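# Move steel cup from right fixture onto plate, upside down

## Task

Lift the steel cup from the fixture on the robot's right side, set it on the plate upside down (opening facing the plate) so the entire rim rests on the plate, then release it.

## Robot and tools

Robot: two arms, left_arm and right_arm, each a six-joint arm with a parallel two-finger gripper. All reported poses share one scene frame. Its origin sits on the table top midway between the arms, +z is up, +x runs out over the table, and left_arm is on the +y side. The arm names do not refer to sides of any camera image. Base of left_arm: (+0.049, +0.370, 0) m, quat_wxyz (+0.999, 0, 0, -0.045). Base of right_arm: (-0.018, -0.276, 0) m, quat_wxyz (+0.996, 0, 0, -0.094).

Gripper axes: the fingers point along the gripper's +z and close along its y. The reported end_effector_position is the point between the pads, roughly 1 cm short of the fingertips. A wrist camera mount rides on each gripper and also takes up space.

The command row, shared by execute_actions and move: 14 numbers, each in [-1, 1], always giving both arms even if one stays still. Order: dx, dy, dz, rx, ry, rz, opening for left_arm, then the same seven for right_arm. dx..rz are an offset, not a pose: they are expressed in that gripper's own axes and measured from its pose at the start of the action (for a call's first action, or for a move, from the last pose reported in this scene). A value of 1.0 equals 0.6 m of travel or 180 degrees; rx, ry, rz form one rotation vector. Opening is absolute, not an offset: +1 is fully open (0.094 m), -1 closed. Optionally a row may carry 12 extra numbers in [0, 1], joint stiffness scales (left_arm's six joints, then right_arm's six, in Joint positions order); they persist until changed.

execute_actions(actions): a list of up to 15 actions; each action is a table of up to 15 rows, one row per 1/30 s control step. A short table repeats its final row until 15 steps pass. Each row is an offset from the action's start pose, not from the preceding row. Every step the command is clipped to within 70 mm and 16 degrees of the measured pose, so large offsets take several actions; after an action the arm continues only as far as its last clipped pose. An empty list just reports state and images.

move(target, speed, blocking): drives each gripper in a straight line toward its row in target (offset from the last reported pose); both arms finish together, over 0.5 to 10 s. speed is in m/s, 0.002 to 0.5, default 0.25; turning is capped at twice that in rad/s. Paths ignore obstacles and the other arm, and grippers may overshoot speed, especially near full reach. Faster contact and aiming deeper past a contact both press harder. The opening is sent at the start. With blocking=false you get a result after 0.5 s; until a result shows the move ended, further rows and moves are refused, so use wait or stop. The result adds a move: line: its ending (done, off_target, moving, held, fault) and limits (paced means the pose was clipped; held means a check blocked steps, after which the arm may jump fast), plus each gripper's distance from its target.

wait(seconds): 0 to 10, the arms hold their last command; returns early if a running move ends. stop(): brakes a running move; braking needs room, and the fingers keep moving. zoom_image(camera, region): region [x0, y0, x1, y1] in pixels of that camera's latest image, at most 504 by 504; cameras are cam_high, cam_low, cam_left_wrist, cam_right_wrist, all 504x504. read_manual(section) gives only licence text. finished_scene(scene) ends the scene irreversibly; the cup must already be placed and stay put.

Results: the state line lists each gripper's position (m) and quat_wxyz; printed positions can be off, more at long reach. Hand target lines show what the controller now drives toward. grip_measured is the finger opening on the command scale; the last Joint positions number is the opening in metres. Readings may be off by about 1 mm. A pose unreachable line means the clearance check altered or blocked that arm's command. Joint torques include offsets and noise. FAULT lines mean an arm stopped.

Practical points: arms tend to end a centimetre or more low and can sag under zero offsets; to hold position, send the correction back to the desired pose in a reply's first call, then zeros, raising the aim if it still sags. The robot keeps executing the last command while you think. To grip, command an opening about 0.03 below grip_measured (smaller margin is lighter); pads exert about 50 to 62 N and can spike on first contact. Brief external tugs on held parts may occur. Joint ranges (rad): waist -2.618 to 3.054, shoulder 0 to 3.142, elbow 0 to 3.142, wrist pitch -1.571 to 1.571, wrist yaw -1.571 to 1.571, wrist roll -2.094 to 2.094; elbows stop just short of straight.

Avoid: dropping the cup or knocking anything off the table (fails the task), slamming or pressing hard into objects, letting the two arms collide or push each other, and long heavy holds that heat motors (warning at 75 °C, arm stop at 90 °C, arm goes limp at 100 °C). Move smoothly and efficiently.

Each tool is called after "Emit:" as a command line: name --argument value for each argument, lists and objects as JSON in quotes; but a table of rows of numbers goes row by row, as --pt "numbers of a row", without its own name.

## Session

Emit:
execute_actions --actions '[]'

Scene clock: 0.00 s.
left_arm: end_effector_position=(+0.1235, +0.0767, +0.2643) grip_measured=+1.000 end_effector_quat_wxyz=(+0.493, +0.804, +0.186, -0.276) | right_arm: end_effector_position=(+0.3538, -0.4946, +0.1875) grip_measured=+1.000 end_effector_quat_wxyz=(+0.521, -0.331, +0.743, -0.259)
Joint positions: left_arm=[-0.749  0.981  0.869 -0.521  0.912  1.359  0.094] | right_arm=[-0.618  1.499  0.823  0.233 -0.715 -1.182  0.094]
Joint velocities: left_arm=[-0.002 -0.012 -0.007 -0.022  0.007 -0.037  0.   ] | right_arm=[-0.017  0.002 -0.007 -0.022 -0.022 -0.037  0.   ]
Joint torques (N m, as the arm reports them, + toward a larger angle): no reading
Motor temperatures (°C, as the motors report them): left_arm=[28 28 28 32 26 25] | right_arm=[27 29 30 29 27 24]
Hand target (left_arm): +0.121, +0.078, +0.266; +0.491, +0.803, +0.187, -0.281
Hand target (right_arm): +0.355, -0.494, +0.199; +0.529, -0.332, +0.735, -0.264
Joint stiffness scale: left_arm=[1. 1. 1. 1. 1. 1.] | right_arm=[1. 1. 1. 1. 1. 1.]

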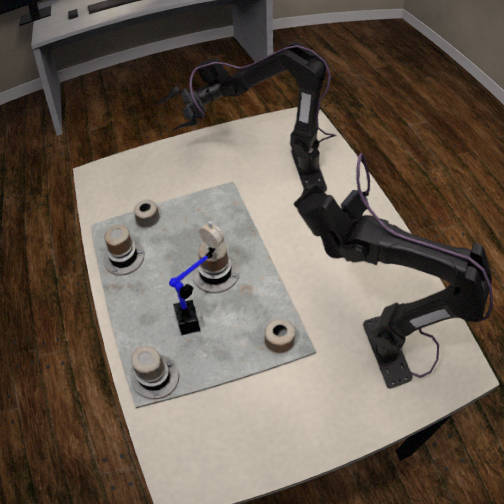

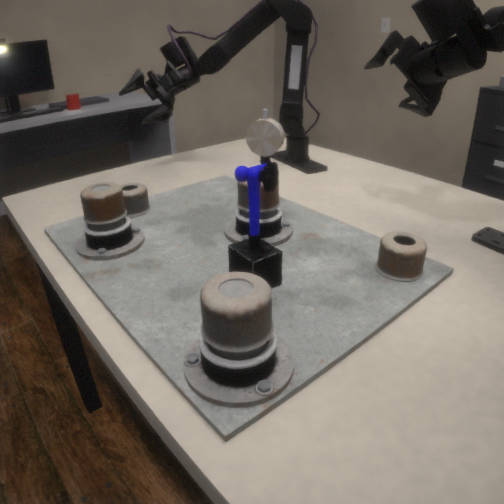

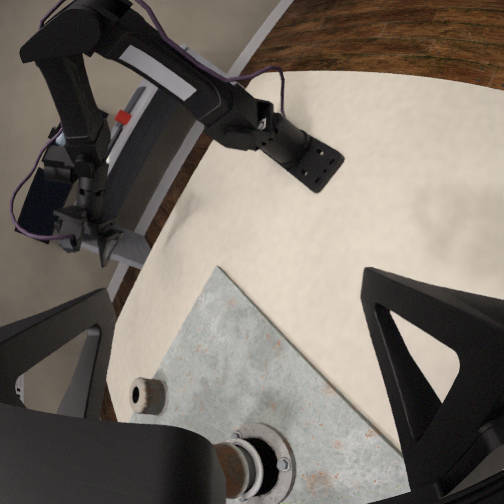

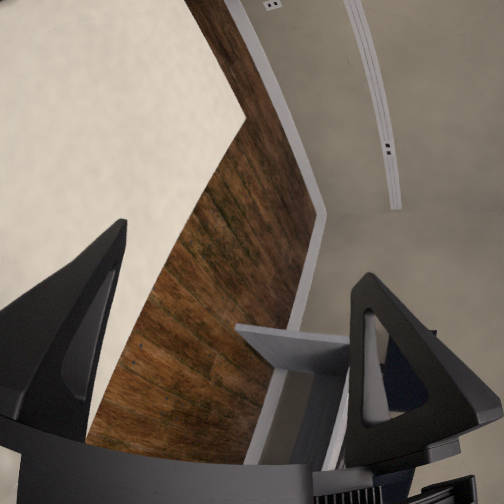

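Emit:
zoom_image --camera "cam_low" --region '[50, 150, 190, 290]'

Emit:
zoom_image --camera "cam_high" --region '[70, 160, 270, 360]'

Region (50, 150, 190, 290) of cam_low's 504x504 image, scaled by 3.600, with more detail than that image has.

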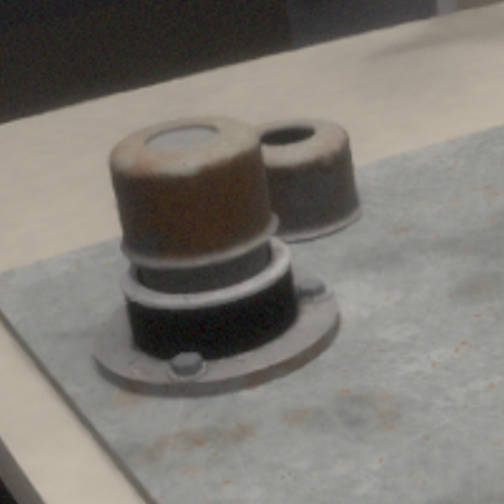

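Region (70, 160, 270, 360) of cam_high's 504x504 image, scaled by 2.520, with more detail than that image has.

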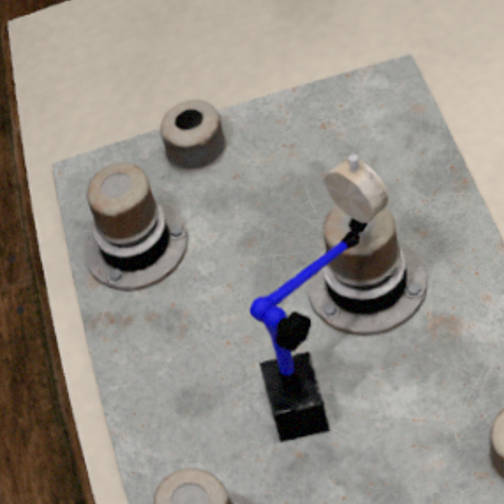

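Emit:
move --target '[0,0,0,0,0,0,1,-0.4965,0.2889,0.2658,-0.1156,0.0809,0.2367,1]' --speed 0.3

Scene clock: 13.07 s.
left_arm: end_effector_position=(+0.1239, +0.0765, +0.2645) grip_measured=+1.000 end_effector_quat_wxyz=(+0.494, +0.804, +0.186, -0.275) | right_arm: end_effector_position=(+0.5280, -0.1590, +0.1717) grip_measured=+1.000 end_effector_quat_wxyz=(+0.399, -0.098, +0.911, +0.047)
Joint positions: left_arm=[-0.749  0.981  0.869 -0.518  0.911  1.359  0.094] | right_arm=[ 0.395  1.978  1.655 -0.422 -0.013 -0.002  0.094]
Joint velocities: left_arm=[-0.022 -0.007  0.012 -0.022 -0.037 -0.051  0.   ] | right_arm=[-0.012 -0.002  0.007 -0.081  0.007 -0.051  0.   ]
Joint torques (N m, as the arm reports them, + toward a larger angle): left_arm=[ 0.01 -2.07  8.73  1.64  0.25  0.02] | right_arm=[ -0.24 -10.12  12.08   1.66   0.08   0.07]
Motor temperatures (°C, as the motors report them): left_arm=[28 28 29 34 27 25] | right_arm=[27 30 31 31 27 24]
Hand target (left_arm): +0.124, +0.077, +0.264; +0.493, +0.804, +0.186, -0.276
Hand target (right_arm): +0.535, -0.160, +0.192; +0.420, -0.091, +0.902, +0.047
Off the commanded pose (left_arm): 0.000 m, 0 deg.
Off the commanded pose (right_arm): 0.020 m, 2 deg.
Joint stiffness scale: left_arm=[1. 1. 1. 1. 1. 1.] | right_arm=[1. 1. 1. 1. 1. 1.]
move: off_target (right_arm)

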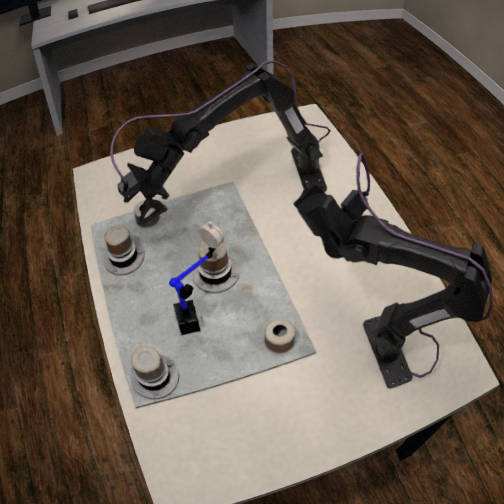

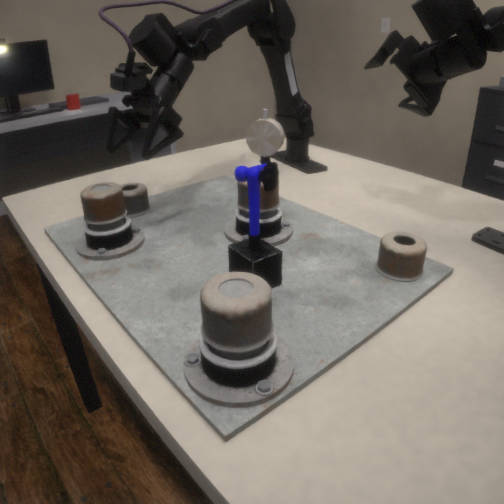

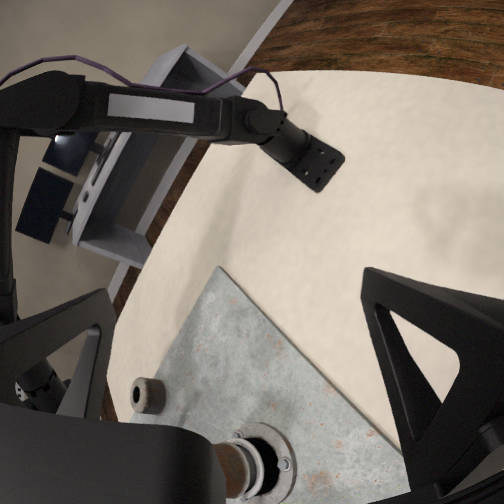

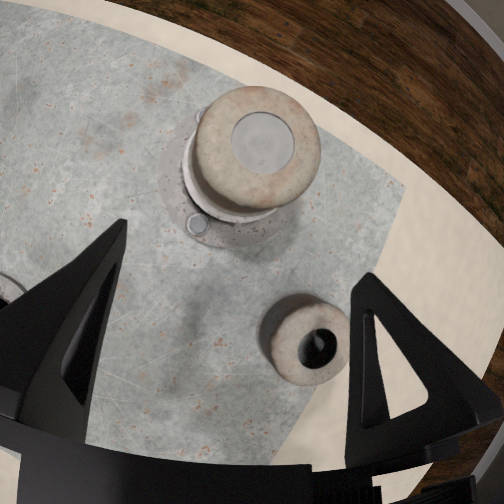

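Emit:
zoom_image --camera "cam_right_wrist" --region '[140, 60, 350, 270]'

Emit:
zoom_image --camera "cam_low" --region '[50, 90, 220, 260]'

Region (140, 60, 350, 270) of cam_right_wrist's 504x504 image, scaled by 2.400, with more detail than that image has.

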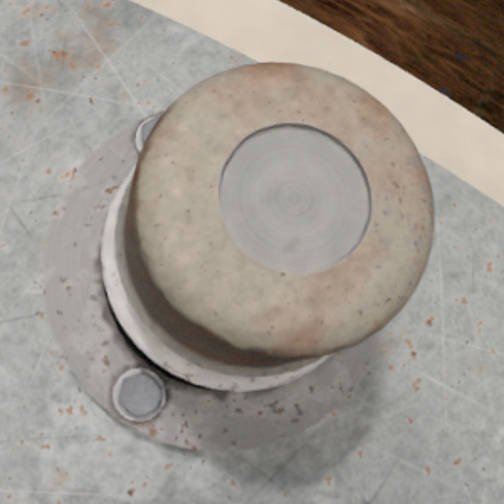

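Region (50, 90, 220, 260) of cam_low's 504x504 image, scaled by 2.965, with more detail than that image has.

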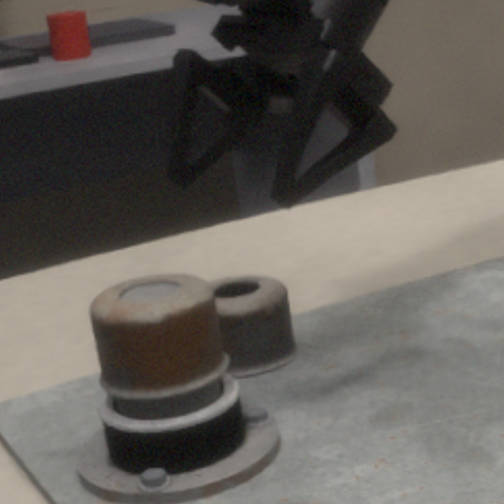

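Emit:
execute_actions --actions '[[[0,0,0,0,0,0,1,-0.0323,-0.0068,-0.0130,0.0028,-0.0147,0.0029,1],[0,0,0,0,0,0,1,-0.0322,-0.0096,-0.0078,0.0028,-0.0147,0.0029,1],[0,0,0,0,0,0,1,-0.0320,-0.0125,0.0004,0.0028,-0.0147,0.0029,1],[0,0,0,0,0,0,1,-0.0317,-0.0154,0.0108,0.0028,-0.0147,0.0029,1],[0,0,0,0,0,0,1,-0.0314,-0.0182,0.0231,0.0028,-0.0147,0.0029,1],[0,0,0,0,0,0,1,-0.0310,-0.0211,0.0367,0.0028,-0.0147,0.0029,1],[0,0,0,0,0,0,1,-0.0306,-0.0239,0.0511,0.0028,-0.0147,0.0029,1],[0,0,0,0,0,0,1,-0.0302,-0.0268,0.0658,0.0028,-0.0147,0.0029,1],[0,0,0,0,0,0,1,-0.0298,-0.0268,0.0802,0.0028,-0.0147,0.0029,1],[0,0,0,0,0,0,1,-0.0294,-0.0268,0.0938,0.0028,-0.0147,0.0029,1],[0,0,0,0,0,0,1,-0.0291,-0.0268,0.1061,0.0028,-0.0147,0.0029,1],[0,0,0,0,0,0,1,-0.0288,-0.0268,0.1165,0.0028,-0.0147,0.0029,1],[0,0,0,0,0,0,1,-0.0286,-0.0268,0.1247,0.0028,-0.0147,0.0029,1],[0,0,0,0,0,0,1,-0.0285,-0.0268,0.1299,0.0028,-0.0147,0.0029,1],[0,0,0,0,0,0,1,-0.0284,-0.0268,0.1318,0.0028,-0.0147,0.0029,1]]]'

Emit:
wait --seconds 0.5

Emit:
zoom_image --camera "cam_low" --region '[50, 110, 220, 280]'

Scene clock: 31.27 s.
left_arm: end_effector_position=(+0.1242, +0.0763, +0.2647) grip_measured=+1.000 end_effector_quat_wxyz=(+0.495, +0.804, +0.186, -0.274) | right_arm: end_effector_position=(+0.5785, -0.1624, +0.1011) grip_measured=+1.000 end_effector_quat_wxyz=(+0.379, -0.090, +0.920, +0.040)
Joint positions: left_arm=[-0.749  0.981  0.869 -0.516  0.91   1.359  0.094] | right_arm=[ 0.372  2.244  1.813 -0.357 -0.014 -0.006  0.094]
Joint velocities: left_arm=[-0.007  0.002 -0.007 -0.037  0.007 -0.037  0.   ] | right_arm=[0.012 0.569 0.212 0.066 0.037 0.037 0.   ]
Joint torques (N m, as the arm reports them, + toward a larger angle): left_arm=[ 0.03 -2.06  8.73  1.64  0.25  0.02] | right_arm=[ -0.22 -13.91  12.33   1.91  -0.13  -0.01]
Motor temperatures (°C, as the motors report them): left_arm=[28 28 29 35 27 25] | right_arm=[27 33 33 32 27 24]
Hand target (left_arm): +0.124, +0.076, +0.264; +0.494, +0.804, +0.186, -0.275
Hand target (right_arm): +0.596, -0.159, +0.131; +0.420, -0.091, +0.902, +0.046
Off the commanded pose (left_arm): 0.000 m, 0 deg.
Off the commanded pose (right_arm): 0.036 m, 5 deg.
Joint stiffness scale: left_arm=[1. 1. 1. 1. 1. 1.] | right_arm=[1. 1. 1. 1. 1. 1.]

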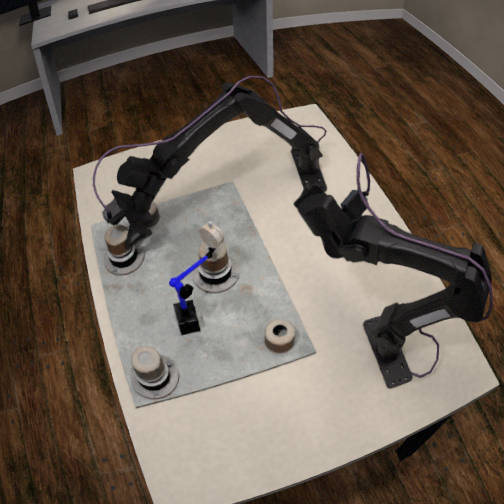

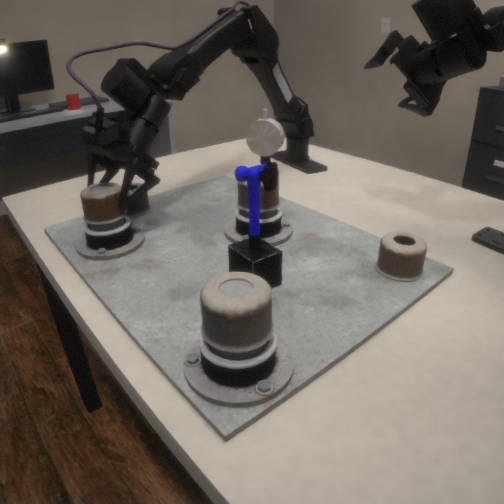

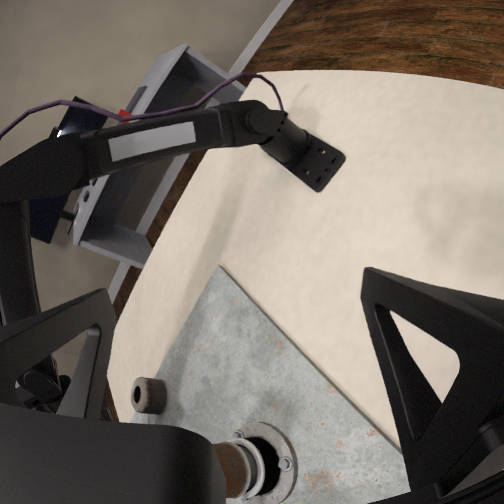

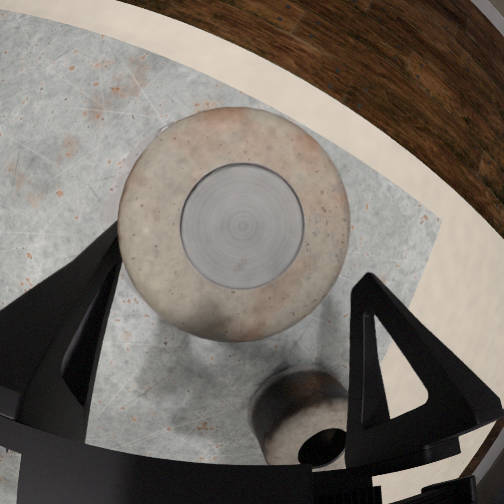

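Scene clock: 31.77 s.
left_arm: end_effector_position=(+0.1242, +0.0763, +0.2647) grip_measured=+1.000 end_effector_quat_wxyz=(+0.495, +0.804, +0.186, -0.274) | right_arm: end_effector_position=(+0.5840, -0.1604, +0.0911) grip_measured=+1.000 end_effector_quat_wxyz=(+0.377, -0.092, +0.921, +0.042)
Joint positions: left_arm=[-0.749  0.981  0.869 -0.516  0.91   1.359  0.094] | right_arm=[ 0.372  2.279  1.834 -0.348 -0.019 -0.007  0.094]
Joint velocities: left_arm=[-0.007  0.002 -0.002 -0.051  0.037 -0.037  0.   ] | right_arm=[-0.007 -0.012 -0.007 -0.037 -0.007 -0.007  0.   ]
Joint torques (N m, as the arm reports them, + toward a larger angle): left_arm=[ 0.   -2.06  8.73  1.64  0.26  0.02] | right_arm=[ -0.26 -14.07  11.68   1.86  -0.08  -0.02]
Motor temperatures (°C, as the motors report them): left_arm=[28 28 29 35 27 25] | right_arm=[27 33 33 32 27 24]
Hand target (left_arm): +0.124, +0.076, +0.264; +0.494, +0.804, +0.186, -0.275
Hand target (right_arm): +0.596, -0.159, +0.130; +0.420, -0.091, +0.902, +0.046
Off the commanded pose (left_arm): 0.000 m, 0 deg.
Off the commanded pose (right_arm): 0.042 m, 5 deg.
Joint stiffness scale: left_arm=[1. 1. 1. 1. 1. 1.] | right_arm=[1. 1. 1. 1. 1. 1.]
wait: 0.50 s; no rest

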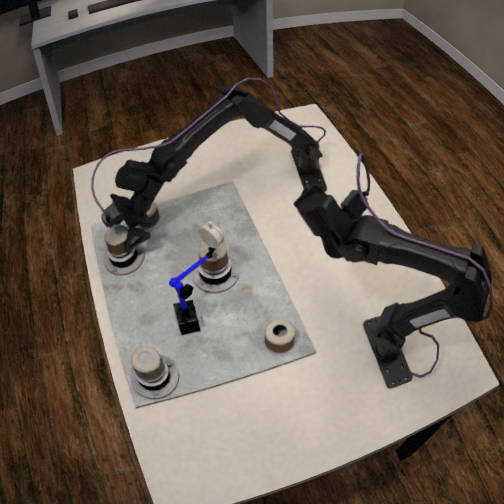

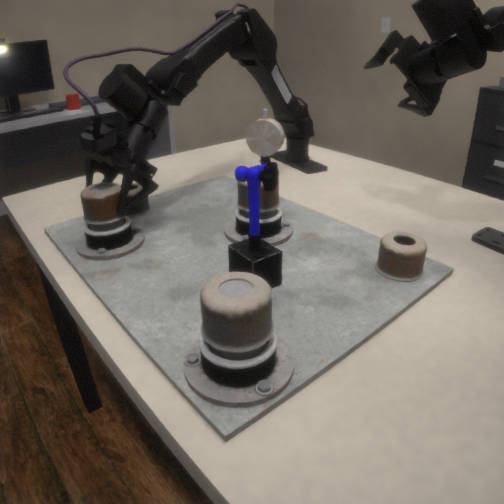

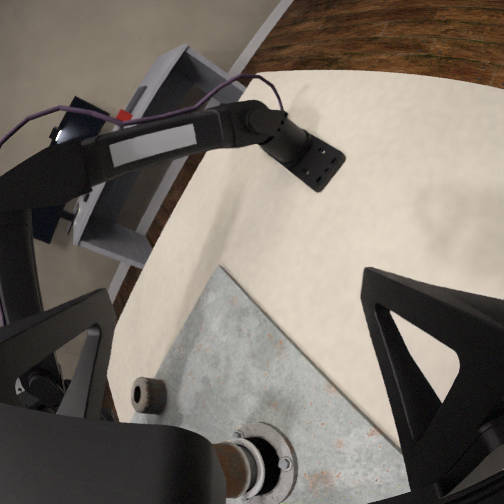

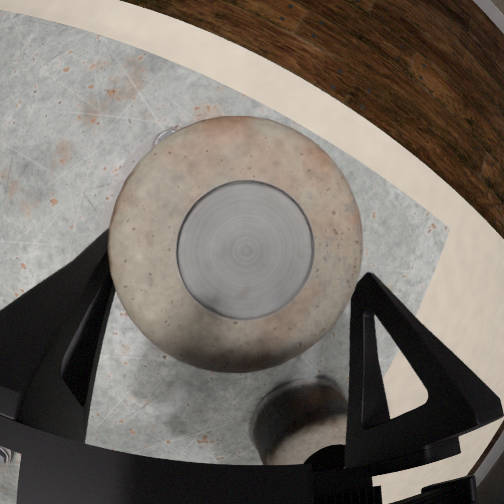

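Region (50, 110, 220, 280) of cam_low's 504x504 image, scaled by 2.965, with more detail than that image has.

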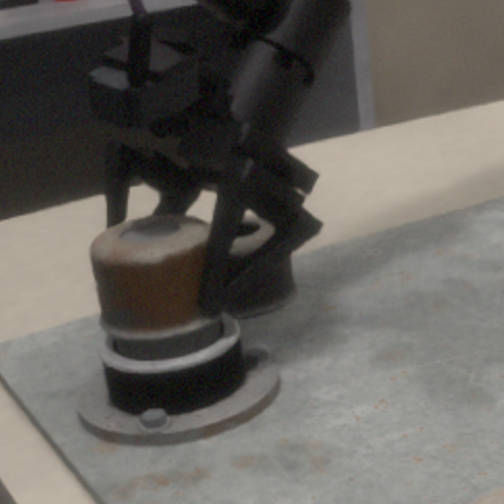

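Emit:
execute_actions --actions '[[[0,0,0,0,0,0,1,-0.0648,0.0012,-0.0285,0,-0.0302,-0.0007,1],[0,0,0,0,0,0,1,-0.0660,0.0056,-0.0283,0,-0.0307,-0.0007,1],[0,0,0,0,0,0,1,-0.0680,0.0099,-0.0280,0,-0.0316,-0.0007,1],[0,0,0,0,0,0,1,-0.0711,0.0143,-0.0274,0,-0.0326,-0.0007,1],[0,0,0,0,0,0,1,-0.0742,0.0186,-0.0269,0,-0.0338,-0.0007,1],[0,0,0,0,0,0,1,-0.0774,0.0186,-0.0264,0,-0.035,-0.0007,1],[0,0,0,0,0,0,1,-0.0806,0.0186,-0.0258,0,-0.0362,-0.0007,1],[0,0,0,0,0,0,1,-0.0837,0.0186,-0.0253,0,-0.0374,-0.0007,1],[0,0,0,0,0,0,1,-0.0863,0.0186,-0.0248,0,-0.0384,-0.0007,1],[0,0,0,0,0,0,1,-0.0885,0.0186,-0.0244,0,-0.0393,-0.0007,1],[0,0,0,0,0,0,1,-0.0899,0.0186,-0.0242,0,-0.0398,-0.0007,1],[0,0,0,0,0,0,1,-0.0904,0.0186,-0.0241,0,-0.04,-0.0007,1],[0,0,0,0,0,0,1,-0.0904,0.0186,-0.0241,0,-0.04,-0.0007,1],[0,0,0,0,0,0,1,-0.0904,0.0186,-0.0241,0,-0.04,-0.0007,1],[0,0,0,0,0,0,1,-0.0904,0.0186,-0.0241,0,-0.04,-0.0007,1]]]'

Emit:
wait --seconds 0.3

Emit:
zoom_image --camera "cam_low" --region '[50, 110, 220, 280]'

Scene clock: 42.07 s.
left_arm: end_effector_position=(+0.1245, +0.0761, +0.2649) grip_measured=+1.000 end_effector_quat_wxyz=(+0.495, +0.804, +0.186, -0.273) | right_arm: end_effector_position=(+0.6007, -0.1482, +0.1254) grip_measured=+1.000 end_effector_quat_wxyz=(+0.415, -0.093, +0.904, +0.047)
Joint positions: left_arm=[-0.749  0.981  0.869 -0.515  0.909  1.359  0.094] | right_arm=[ 0.389  2.285  1.923 -0.346 -0.012  0.     0.094]
Joint velocities: left_arm=[ 0.007 -0.017  0.007  0.022 -0.007  0.007  0.   ] | right_arm=[ 0.002  0.051  0.076  0.007 -0.007 -0.037  0.   ]
Joint torques (N m, as the arm reports them, + toward a larger angle): left_arm=[ 0.01 -2.06  8.73  1.65  0.25  0.02] | right_arm=[  0.43 -11.64  11.35   1.82   0.08   0.06]
Motor temperatures (°C, as the motors report them): left_arm=[28 28 30 35 27 25] | right_arm=[27 35 33 33 27 24]
Hand target (left_arm): +0.124, +0.076, +0.265; +0.495, +0.804, +0.186, -0.274
Hand target (right_arm): +0.609, -0.144, +0.140; +0.435, -0.089, +0.895, +0.048
Off the commanded pose (left_arm): 0.000 m, 0 deg.
Off the commanded pose (right_arm): 0.017 m, 2 deg.
Joint stiffness scale: left_arm=[1. 1. 1. 1. 1. 1.] | right_arm=[1. 1. 1. 1. 1. 1.]

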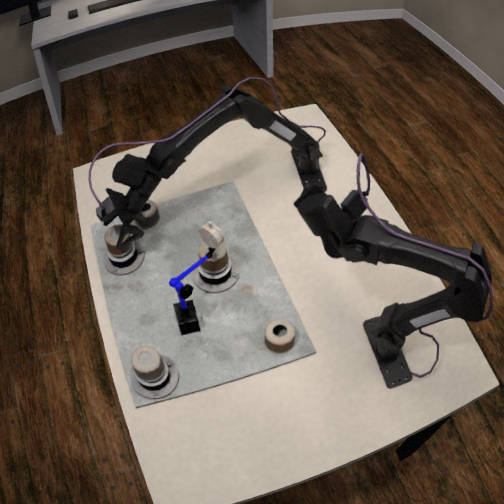

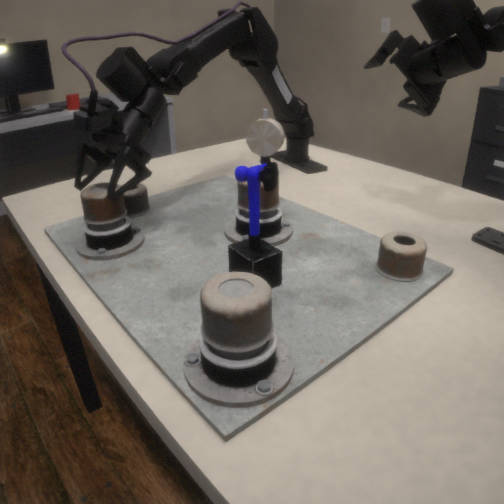

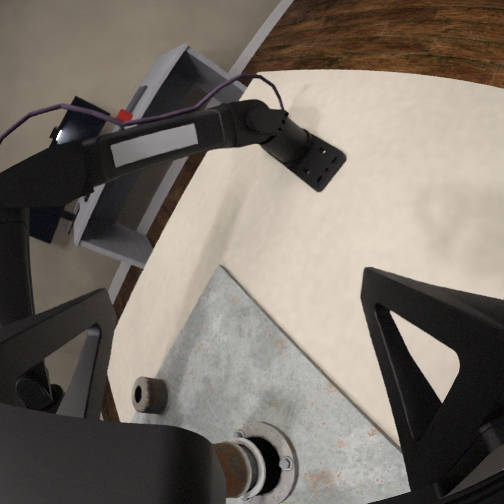

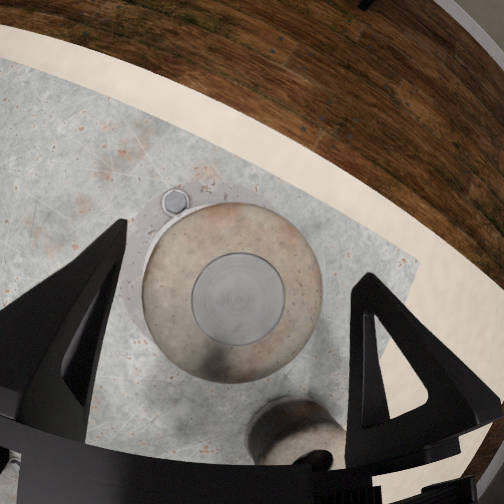

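Scene clock: 42.37 s.
left_arm: end_effector_position=(+0.1245, +0.0761, +0.2649) grip_measured=+1.000 end_effector_quat_wxyz=(+0.495, +0.804, +0.185, -0.273) | right_arm: end_effector_position=(+0.6013, -0.1484, +0.1164) grip_measured=+1.000 end_effector_quat_wxyz=(+0.409, -0.093, +0.907, +0.045)
Joint positions: left_arm=[-0.749  0.981  0.869 -0.514  0.909  1.359  0.094] | right_arm=[ 0.389  2.302  1.925 -0.346 -0.01   0.     0.094]
Joint velocities: left_arm=[-0.002 -0.017  0.007  0.037  0.066 -0.007  0.   ] | right_arm=[-0.007  0.012 -0.022  0.007 -0.007 -0.051  0.   ]
Joint torques (N m, as the arm reports them, + toward a larger angle): left_arm=[ 0.02 -2.07  8.73  1.65  0.25  0.02] | right_arm=[  0.46 -12.76  11.67   1.79   0.08   0.07]
Motor temperatures (°C, as the motors report them): left_arm=[28 28 30 35 27 25] | right_arm=[27 35 33 33 27 24]
Hand target (left_arm): +0.124, +0.076, +0.265; +0.495, +0.804, +0.186, -0.274
Hand target (right_arm): +0.609, -0.144, +0.140; +0.435, -0.089, +0.895, +0.048
Off the commanded pose (left_arm): 0.000 m, 0 deg.
Off the commanded pose (right_arm): 0.025 m, 3 deg.
Joint stiffness scale: left_arm=[1. 1. 1. 1. 1. 1.] | right_arm=[1. 1. 1. 1. 1. 1.]
wait: 0.30 s; no rest

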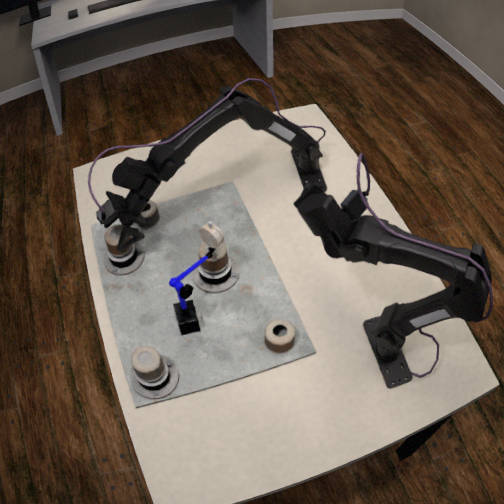

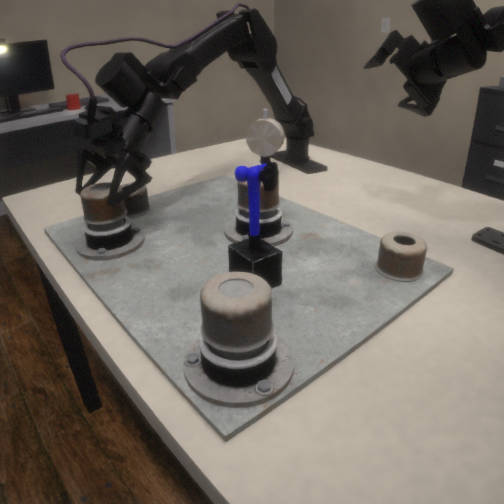

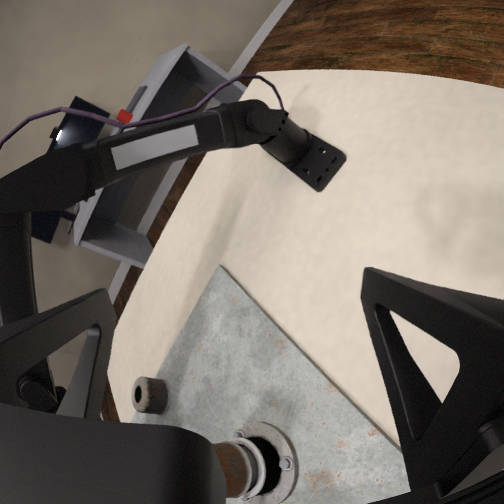

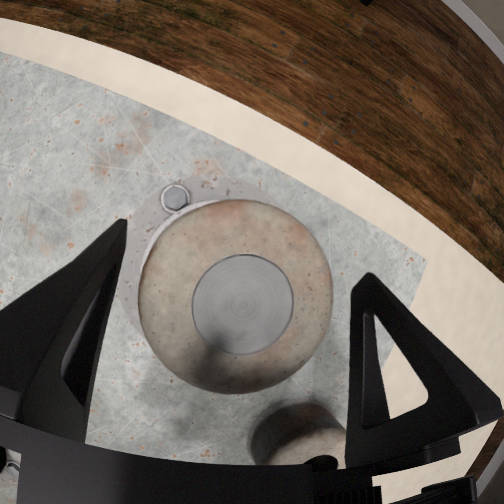

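Region (50, 110, 220, 280) of cam_low's 504x504 image, scaled by 2.965, with more detail than that image has.

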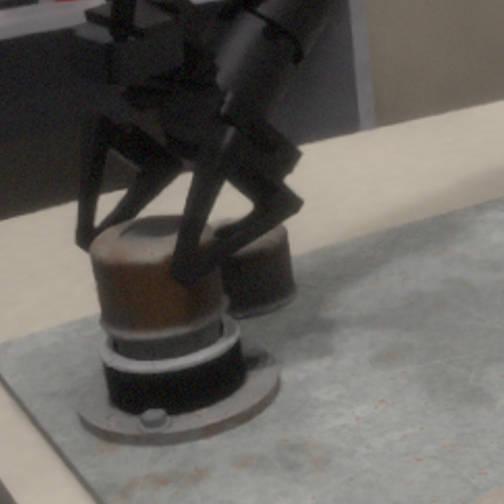

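Emit:
execute_actions --actions '[]'

Scene clock: 42.77 s.
left_arm: end_effector_position=(+0.1245, +0.0761, +0.2649) grip_measured=+1.000 end_effector_quat_wxyz=(+0.495, +0.804, +0.185, -0.273) | right_arm: end_effector_position=(+0.6013, -0.1484, +0.1164) grip_measured=+1.000 end_effector_quat_wxyz=(+0.409, -0.092, +0.907, +0.046)
Joint positions: left_arm=[-0.749  0.981  0.869 -0.514  0.909  1.359  0.094] | right_arm=[ 0.389  2.302  1.925 -0.346 -0.01   0.001  0.094]
Joint velocities: left_arm=[-0.012 -0.012  0.002 -0.051 -0.051 -0.022  0.   ] | right_arm=[-0.017 -0.002 -0.022  0.007 -0.022  0.007  0.   ]
Joint torques (N m, as the arm reports them, + toward a larger angle): left_arm=[ 0.02 -2.05  8.73  1.64  0.26  0.02] | right_arm=[  0.43 -12.65  11.62   1.79   0.08   0.07]
Motor temperatures (°C, as the motors report them): left_arm=[28 28 30 35 27 25] | right_arm=[27 35 33 33 27 24]
Hand target (left_arm): +0.124, +0.076, +0.265; +0.495, +0.804, +0.186, -0.274
Hand target (right_arm): +0.609, -0.144, +0.140; +0.435, -0.089, +0.895, +0.048
Off the commanded pose (left_arm): 0.000 m, 0 deg.
Off the commanded pose (right_arm): 0.025 m, 3 deg.
Joint stiffness scale: left_arm=[1. 1. 1. 1. 1. 1.] | right_arm=[1. 1. 1. 1. 1. 1.]

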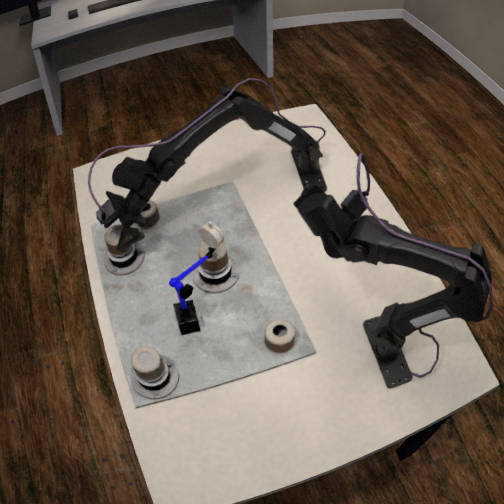

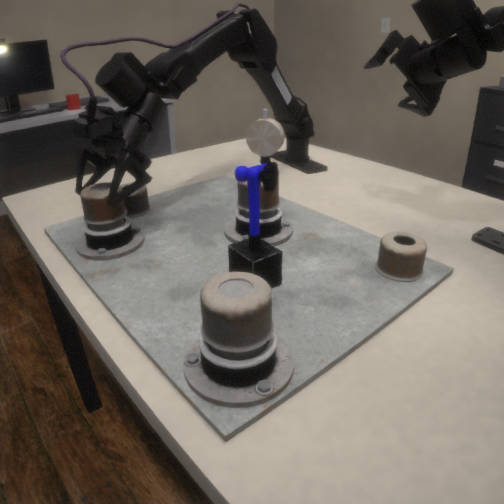

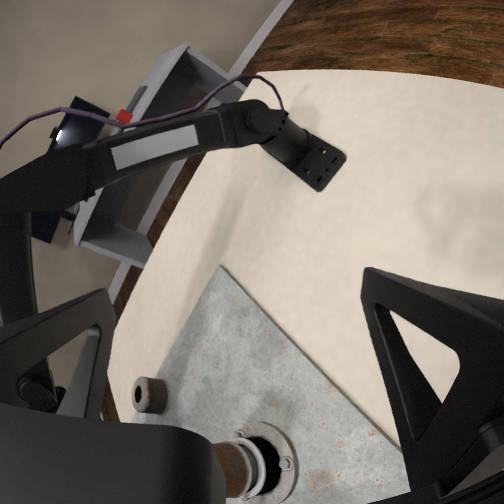

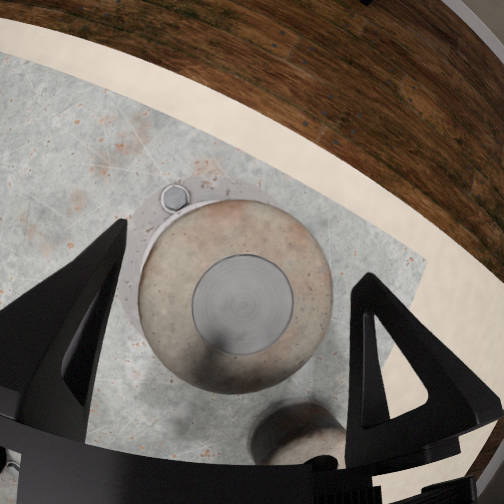

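Emit:
execute_actions --actions '[[[0,0,0,0,0,0,1,-0.0369,0.0044,-0.0120,0.0008,-0.0174,0.0008,1],[0,0,0,0,0,0,1,-0.0345,0.0044,-0.0100,0.0008,-0.0164,0.0008,1],[0,0,0,0,0,0,1,-0.0322,0.0043,-0.0079,0.0008,-0.0155,0.0008,1],[0,0,0,0,0,0,1,-0.0298,0.0043,-0.0058,0.0008,-0.0145,0.0008,1],[0,0,0,0,0,0,1,-0.0275,0.0043,-0.0037,0.0008,-0.0136,0.0008,1],[0,0,0,0,0,0,1,-0.0251,0.0042,-0.0017,0.0008,-0.0126,0.0008,1],[0,0,0,0,0,0,1,-0.0228,0.0042,0.0004,0.0008,-0.0117,0.0008,1],[0,0,0,0,0,0,1,-0.0204,0.0042,0.0025,0.0008,-0.0107,0.0008,1],[0,0,0,0,0,0,1,-0.0204,0.0042,0.0025,0.0008,-0.0107,0.0008,0.95],[0,0,0,0,0,0,1,-0.0204,0.0042,0.0025,0.0008,-0.0107,0.0008,0.9],[0,0,0,0,0,0,1,-0.0204,0.0042,0.0025,0.0008,-0.0107,0.0008,0.85],[0,0,0,0,0,0,1,-0.0204,0.0042,0.0025,0.0008,-0.0107,0.0008,0.8],[0,0,0,0,0,0,1,-0.0204,0.0042,0.0025,0.0008,-0.0107,0.0008,0.75],[0,0,0,0,0,0,1,-0.0204,0.0042,0.0025,0.0008,-0.0107,0.0008,0.7],[0,0,0,0,0,0,1,-0.0204,0.0042,0.0025,0.0008,-0.0107,0.0008,0.66]]]'

Emit:
wait --seconds 0.25

Emit:
zoom_image --camera "cam_low" --region '[50, 110, 220, 280]'

Scene clock: 49.30 s.
left_arm: end_effector_position=(+0.1249, +0.0759, +0.2651) grip_measured=+1.000 end_effector_quat_wxyz=(+0.496, +0.803, +0.185, -0.272) | right_arm: end_effector_position=(+0.6011, -0.1486, +0.1012) grip_measured=+0.682 end_effector_quat_wxyz=(+0.398, -0.093, +0.912, +0.044)
Joint positions: left_arm=[-0.749  0.981  0.869 -0.512  0.908  1.359  0.094] | right_arm=[ 0.389  2.327  1.925 -0.346 -0.009  0.001  0.079]
Joint velocities: left_arm=[ 0.002 -0.022 -0.022 -0.007 -0.066  0.168  0.   ] | right_arm=[ 0.007 -0.007  0.002  0.007  0.051  0.022 -0.041]
Joint torques (N m, as the arm reports them, + toward a larger angle): left_arm=[ 0.01 -2.06  8.73  1.65  0.25  0.02] | right_arm=[  0.44 -12.99  11.19   1.81   0.07   0.06]
Motor temperatures (°C, as the motors report them): left_arm=[28 28 30 35 27 25] | right_arm=[27 35 33 33 27 24]
Hand target (left_arm): +0.125, +0.076, +0.265; +0.495, +0.804, +0.186, -0.273
Hand target (right_arm): +0.609, -0.144, +0.125; +0.424, -0.090, +0.900, +0.047
Off the commanded pose (left_arm): 0.000 m, 0 deg.
Off the commanded pose (right_arm): 0.025 m, 3 deg.
Joint stiffness scale: left_arm=[1. 1. 1. 1. 1. 1.] | right_arm=[1. 1. 1. 1. 1. 1.]

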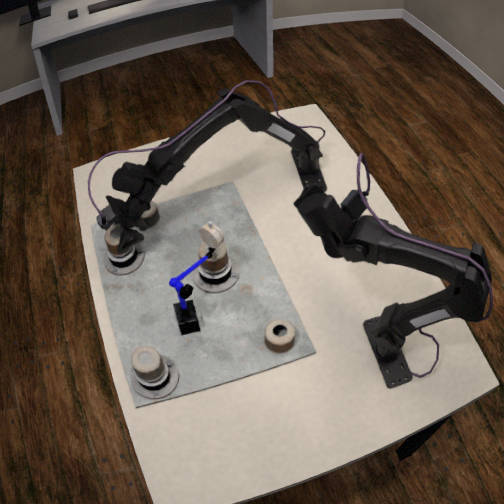

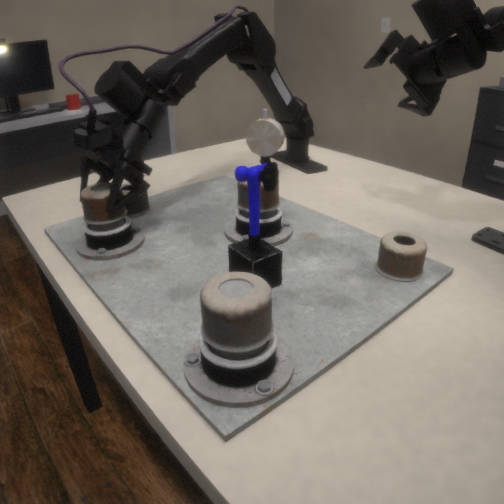

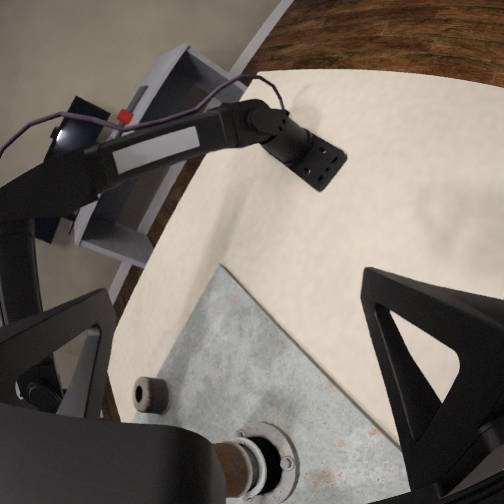

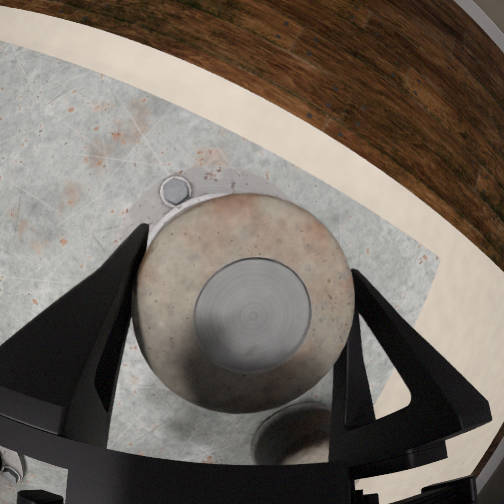

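Scene clock: 49.57 s.
left_arm: end_effector_position=(+0.1249, +0.0759, +0.2651) grip_measured=+1.000 end_effector_quat_wxyz=(+0.496, +0.803, +0.185, -0.272) | right_arm: end_effector_position=(+0.6011, -0.1486, +0.1012) grip_measured=+0.662 end_effector_quat_wxyz=(+0.398, -0.093, +0.912, +0.044)
Joint positions: left_arm=[-0.749  0.981  0.869 -0.512  0.908  1.359  0.094] | right_arm=[ 0.389  2.327  1.925 -0.346 -0.009  0.001  0.078]
Joint velocities: left_arm=[-0.017 -0.012  0.012 -0.007  0.007  0.051  0.   ] | right_arm=[ 0.002 -0.017  0.017 -0.022  0.007  0.022  0.   ]
Joint torques (N m, as the arm reports them, + toward a larger angle): left_arm=[ 0.01 -2.07  8.74  1.65  0.25  0.03] | right_arm=[  0.47 -13.01  11.19   1.8    0.06   0.07]
Motor temperatures (°C, as the motors report them): left_arm=[28 28 30 35 27 25] | right_arm=[27 35 33 33 27 24]
Hand target (left_arm): +0.125, +0.076, +0.265; +0.495, +0.804, +0.186, -0.273
Hand target (right_arm): +0.609, -0.144, +0.125; +0.424, -0.090, +0.900, +0.047
Off the commanded pose (left_arm): 0.000 m, 0 deg.
Off the commanded pose (right_arm): 0.025 m, 3 deg.
Joint stiffness scale: left_arm=[1. 1. 1. 1. 1. 1.] | right_arm=[1. 1. 1. 1. 1. 1.]
wait: 0.27 s; at rest by 0.20 s

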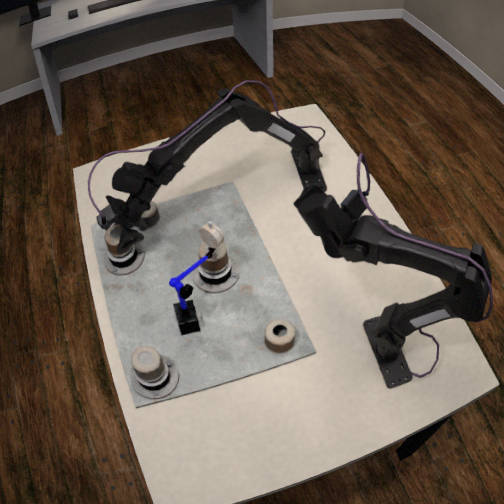

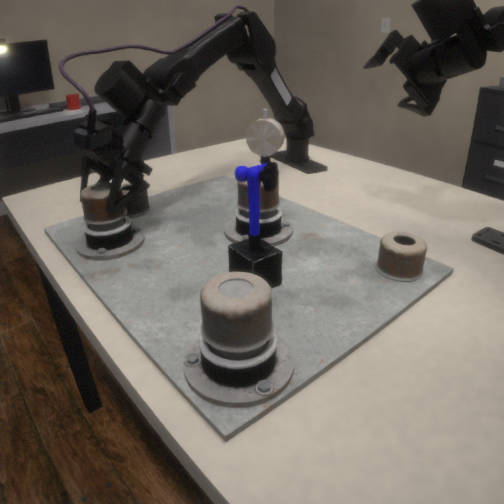

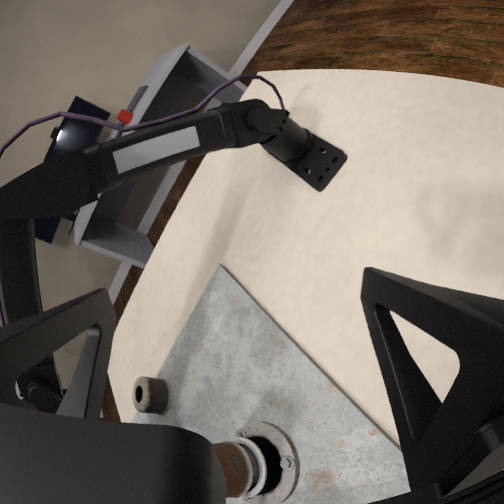

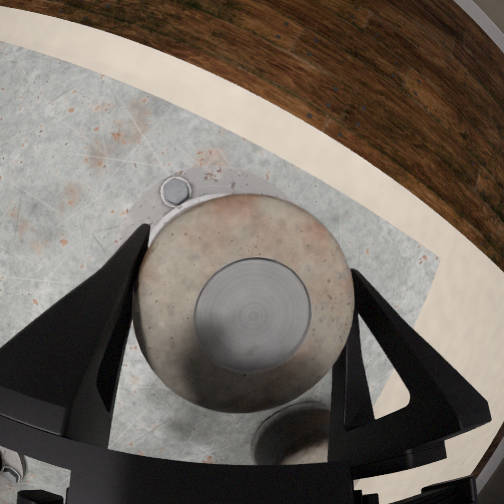

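Region (50, 110, 220, 280) of cam_low's 504x504 image, scaled by 2.965, with more detail than that image has.

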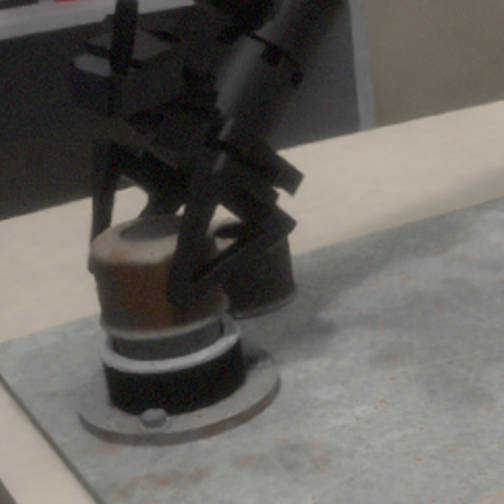

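Emit:
execute_actions --actions '[[[0,0,0,0,0,0,1,-0.0393,0.0050,-0.0150,0.001,-0.018,0.001,0.6],[0,0,0,0,0,0,1,-0.0393,0.0055,-0.0150,0.001,-0.018,0.001,0.56],[0,0,0,0,0,0,1,-0.0393,0.0060,-0.0150,0.001,-0.018,0.001,0.53],[0,0,0,0,0,0,1,-0.0393,0.0065,-0.0150,0.001,-0.018,0.001,0.505],[0,0,0,0,0,0,1,-0.0393,0.0067,-0.0150,0.001,-0.018,0.001,0.485],[0,0,0,0,0,0,1,-0.0393,0.0067,-0.0150,0.001,-0.018,0.001,0.465],[0,0,0,0,0,0,1,-0.0393,0.0067,-0.0150,0.001,-0.018,0.001,0.44],[0,0,0,0,0,0,1,-0.0393,0.0067,-0.0150,0.001,-0.018,0.001,0.42],[0,0,0,0,0,0,1,-0.0457,0.0068,-0.0240,0.001,-0.0194,0.001,0.42],[0,0,0,0,0,0,1,-0.0522,0.0069,-0.0331,0.001,-0.0209,0.001,0.42],[0,0,0,0,0,0,1,-0.0586,0.0070,-0.0421,0.001,-0.0223,0.001,0.42],[0,0,0,0,0,0,1,-0.0651,0.0071,-0.0512,0.001,-0.0237,0.001,0.42],[0,0,0,0,0,0,1,-0.0715,0.0072,-0.0602,0.001,-0.0251,0.001,0.42],[0,0,0,0,0,0,1,-0.0780,0.0073,-0.0693,0.001,-0.0266,0.001,0.42],[0,0,0,0,0,0,1,-0.0844,0.0074,-0.0783,0.001,-0.028,0.001,0.42]],[[0,0,0,0,0,0,1,-0.1224,0.001,-0.1135,-0.0059,-0.028,-0.0059,0.42],[0,0,0,0,0,0,1,-0.1224,0.001,-0.1135,-0.0117,-0.028,-0.0119,0.42],[0,0,0,0,0,0,1,-0.1224,0.001,-0.1135,-0.0176,-0.028,-0.0178,0.42],[0,0,0,0,0,0,1,-0.1224,0.001,-0.1135,-0.0235,-0.028,-0.0238,0.42],[0,0,0,0,0,0,1,-0.1224,0.001,-0.1135,-0.0294,-0.028,-0.0297,0.42],[0,0,0,0,0,0,1,-0.1224,0.001,-0.1135,-0.0352,-0.028,-0.0356,0.42],[0,0,0,0,0,0,1,-0.1224,0.001,-0.1135,-0.0411,-0.028,-0.0416,0.42],[0,0,0,0,0,0,1,-0.1224,0.001,-0.1135,-0.0470,-0.028,-0.0475,0.42],[0,0,0,0,0,0,1,-0.1224,0.001,-0.1135,-0.0528,-0.028,-0.0535,0.42],[0,0,0,0,0,0,1,-0.1224,0.001,-0.1135,-0.0587,-0.028,-0.0594,0.42]]]'

Emit:
zoom_image --camera "cam_low" --region '[50, 110, 220, 280]'

Scene clock: 64.20 s.
left_arm: end_effector_position=(+0.1255, +0.0756, +0.2655) grip_measured=+1.000 end_effector_quat_wxyz=(+0.498, +0.803, +0.185, -0.270) | right_arm: end_effector_position=(+0.5991, -0.1437, +0.1364) grip_measured=+0.475 end_effector_quat_wxyz=(+0.394, -0.193, +0.895, +0.084)
Joint positions: left_arm=[-0.749  0.981  0.869 -0.508  0.906  1.359  0.094] | right_arm=[ 0.344  2.323  2.058 -0.494 -0.197 -0.185  0.069]
Joint velocities: left_arm=[ 0.002 -0.007  0.017  0.007 -0.037 -0.095  0.   ] | right_arm=[-0.051 -0.017  0.52  -0.593 -0.3   -0.154 -0.001]
Joint torques (N m, as the arm reports them, + toward a larger angle): left_arm=[ 0.01 -2.08  8.74  1.65  0.25  0.02] | right_arm=[ -1.22 -16.5   13.41   1.85  -0.32  -0.02]
Motor temperatures (°C, as the motors report them): left_arm=[28 28 30 36 27 25] | right_arm=[27 36 34 33 27 24]
Hand target (left_arm): +0.125, +0.076, +0.265; +0.497, +0.803, +0.185, -0.271
Hand target (right_arm): +0.599, -0.146, +0.201; +0.435, -0.211, +0.870, +0.094
Off the commanded pose (left_arm): 0.000 m, 0 deg.
Off the commanded pose (right_arm): 0.067 m, 5 deg.
Joint stiffness scale: left_arm=[1. 1. 1. 1. 1. 1.] | right_arm=[1. 1. 1. 1. 1. 1.]

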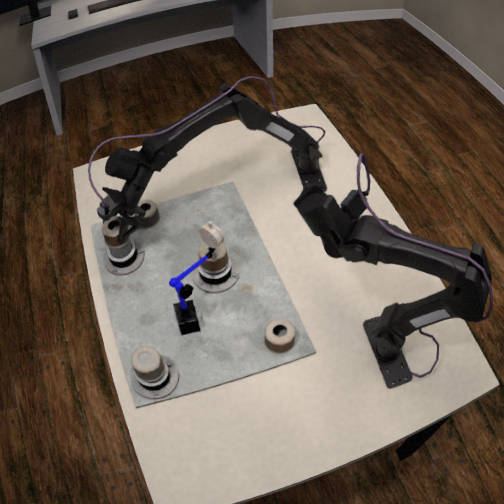

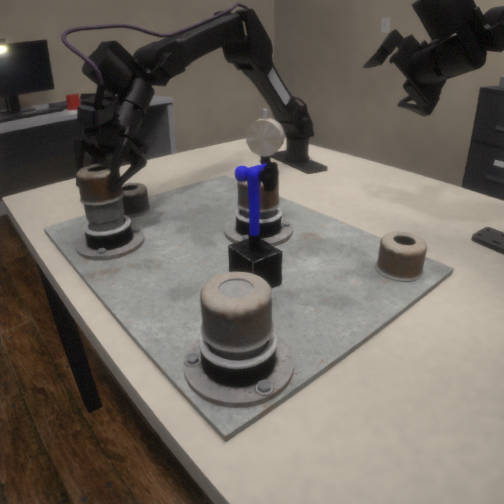

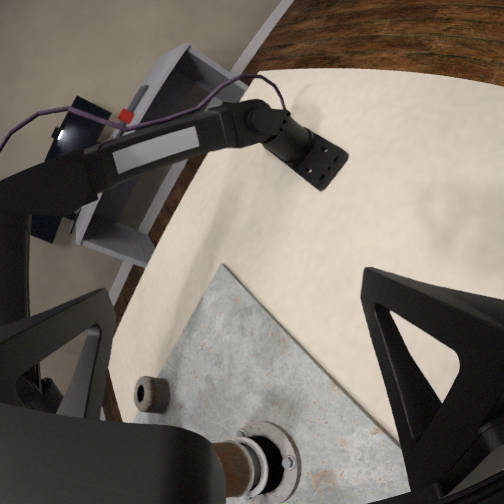

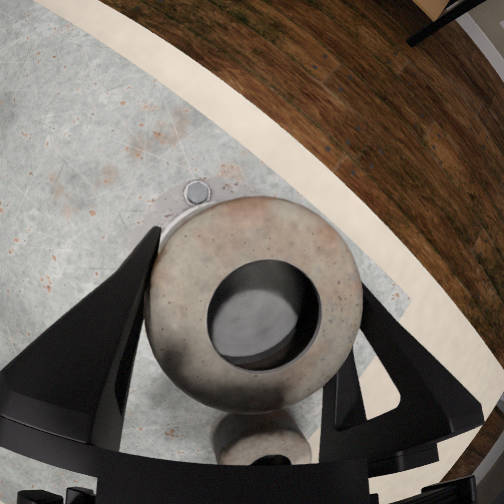

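Region (50, 110, 220, 280) of cam_low's 504x504 image, scaled by 2.965, with more detail than that image has.

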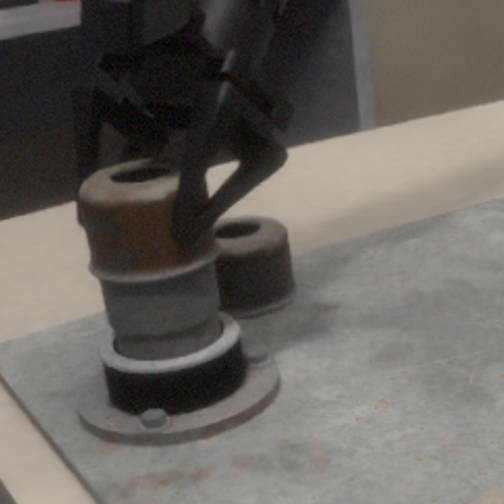

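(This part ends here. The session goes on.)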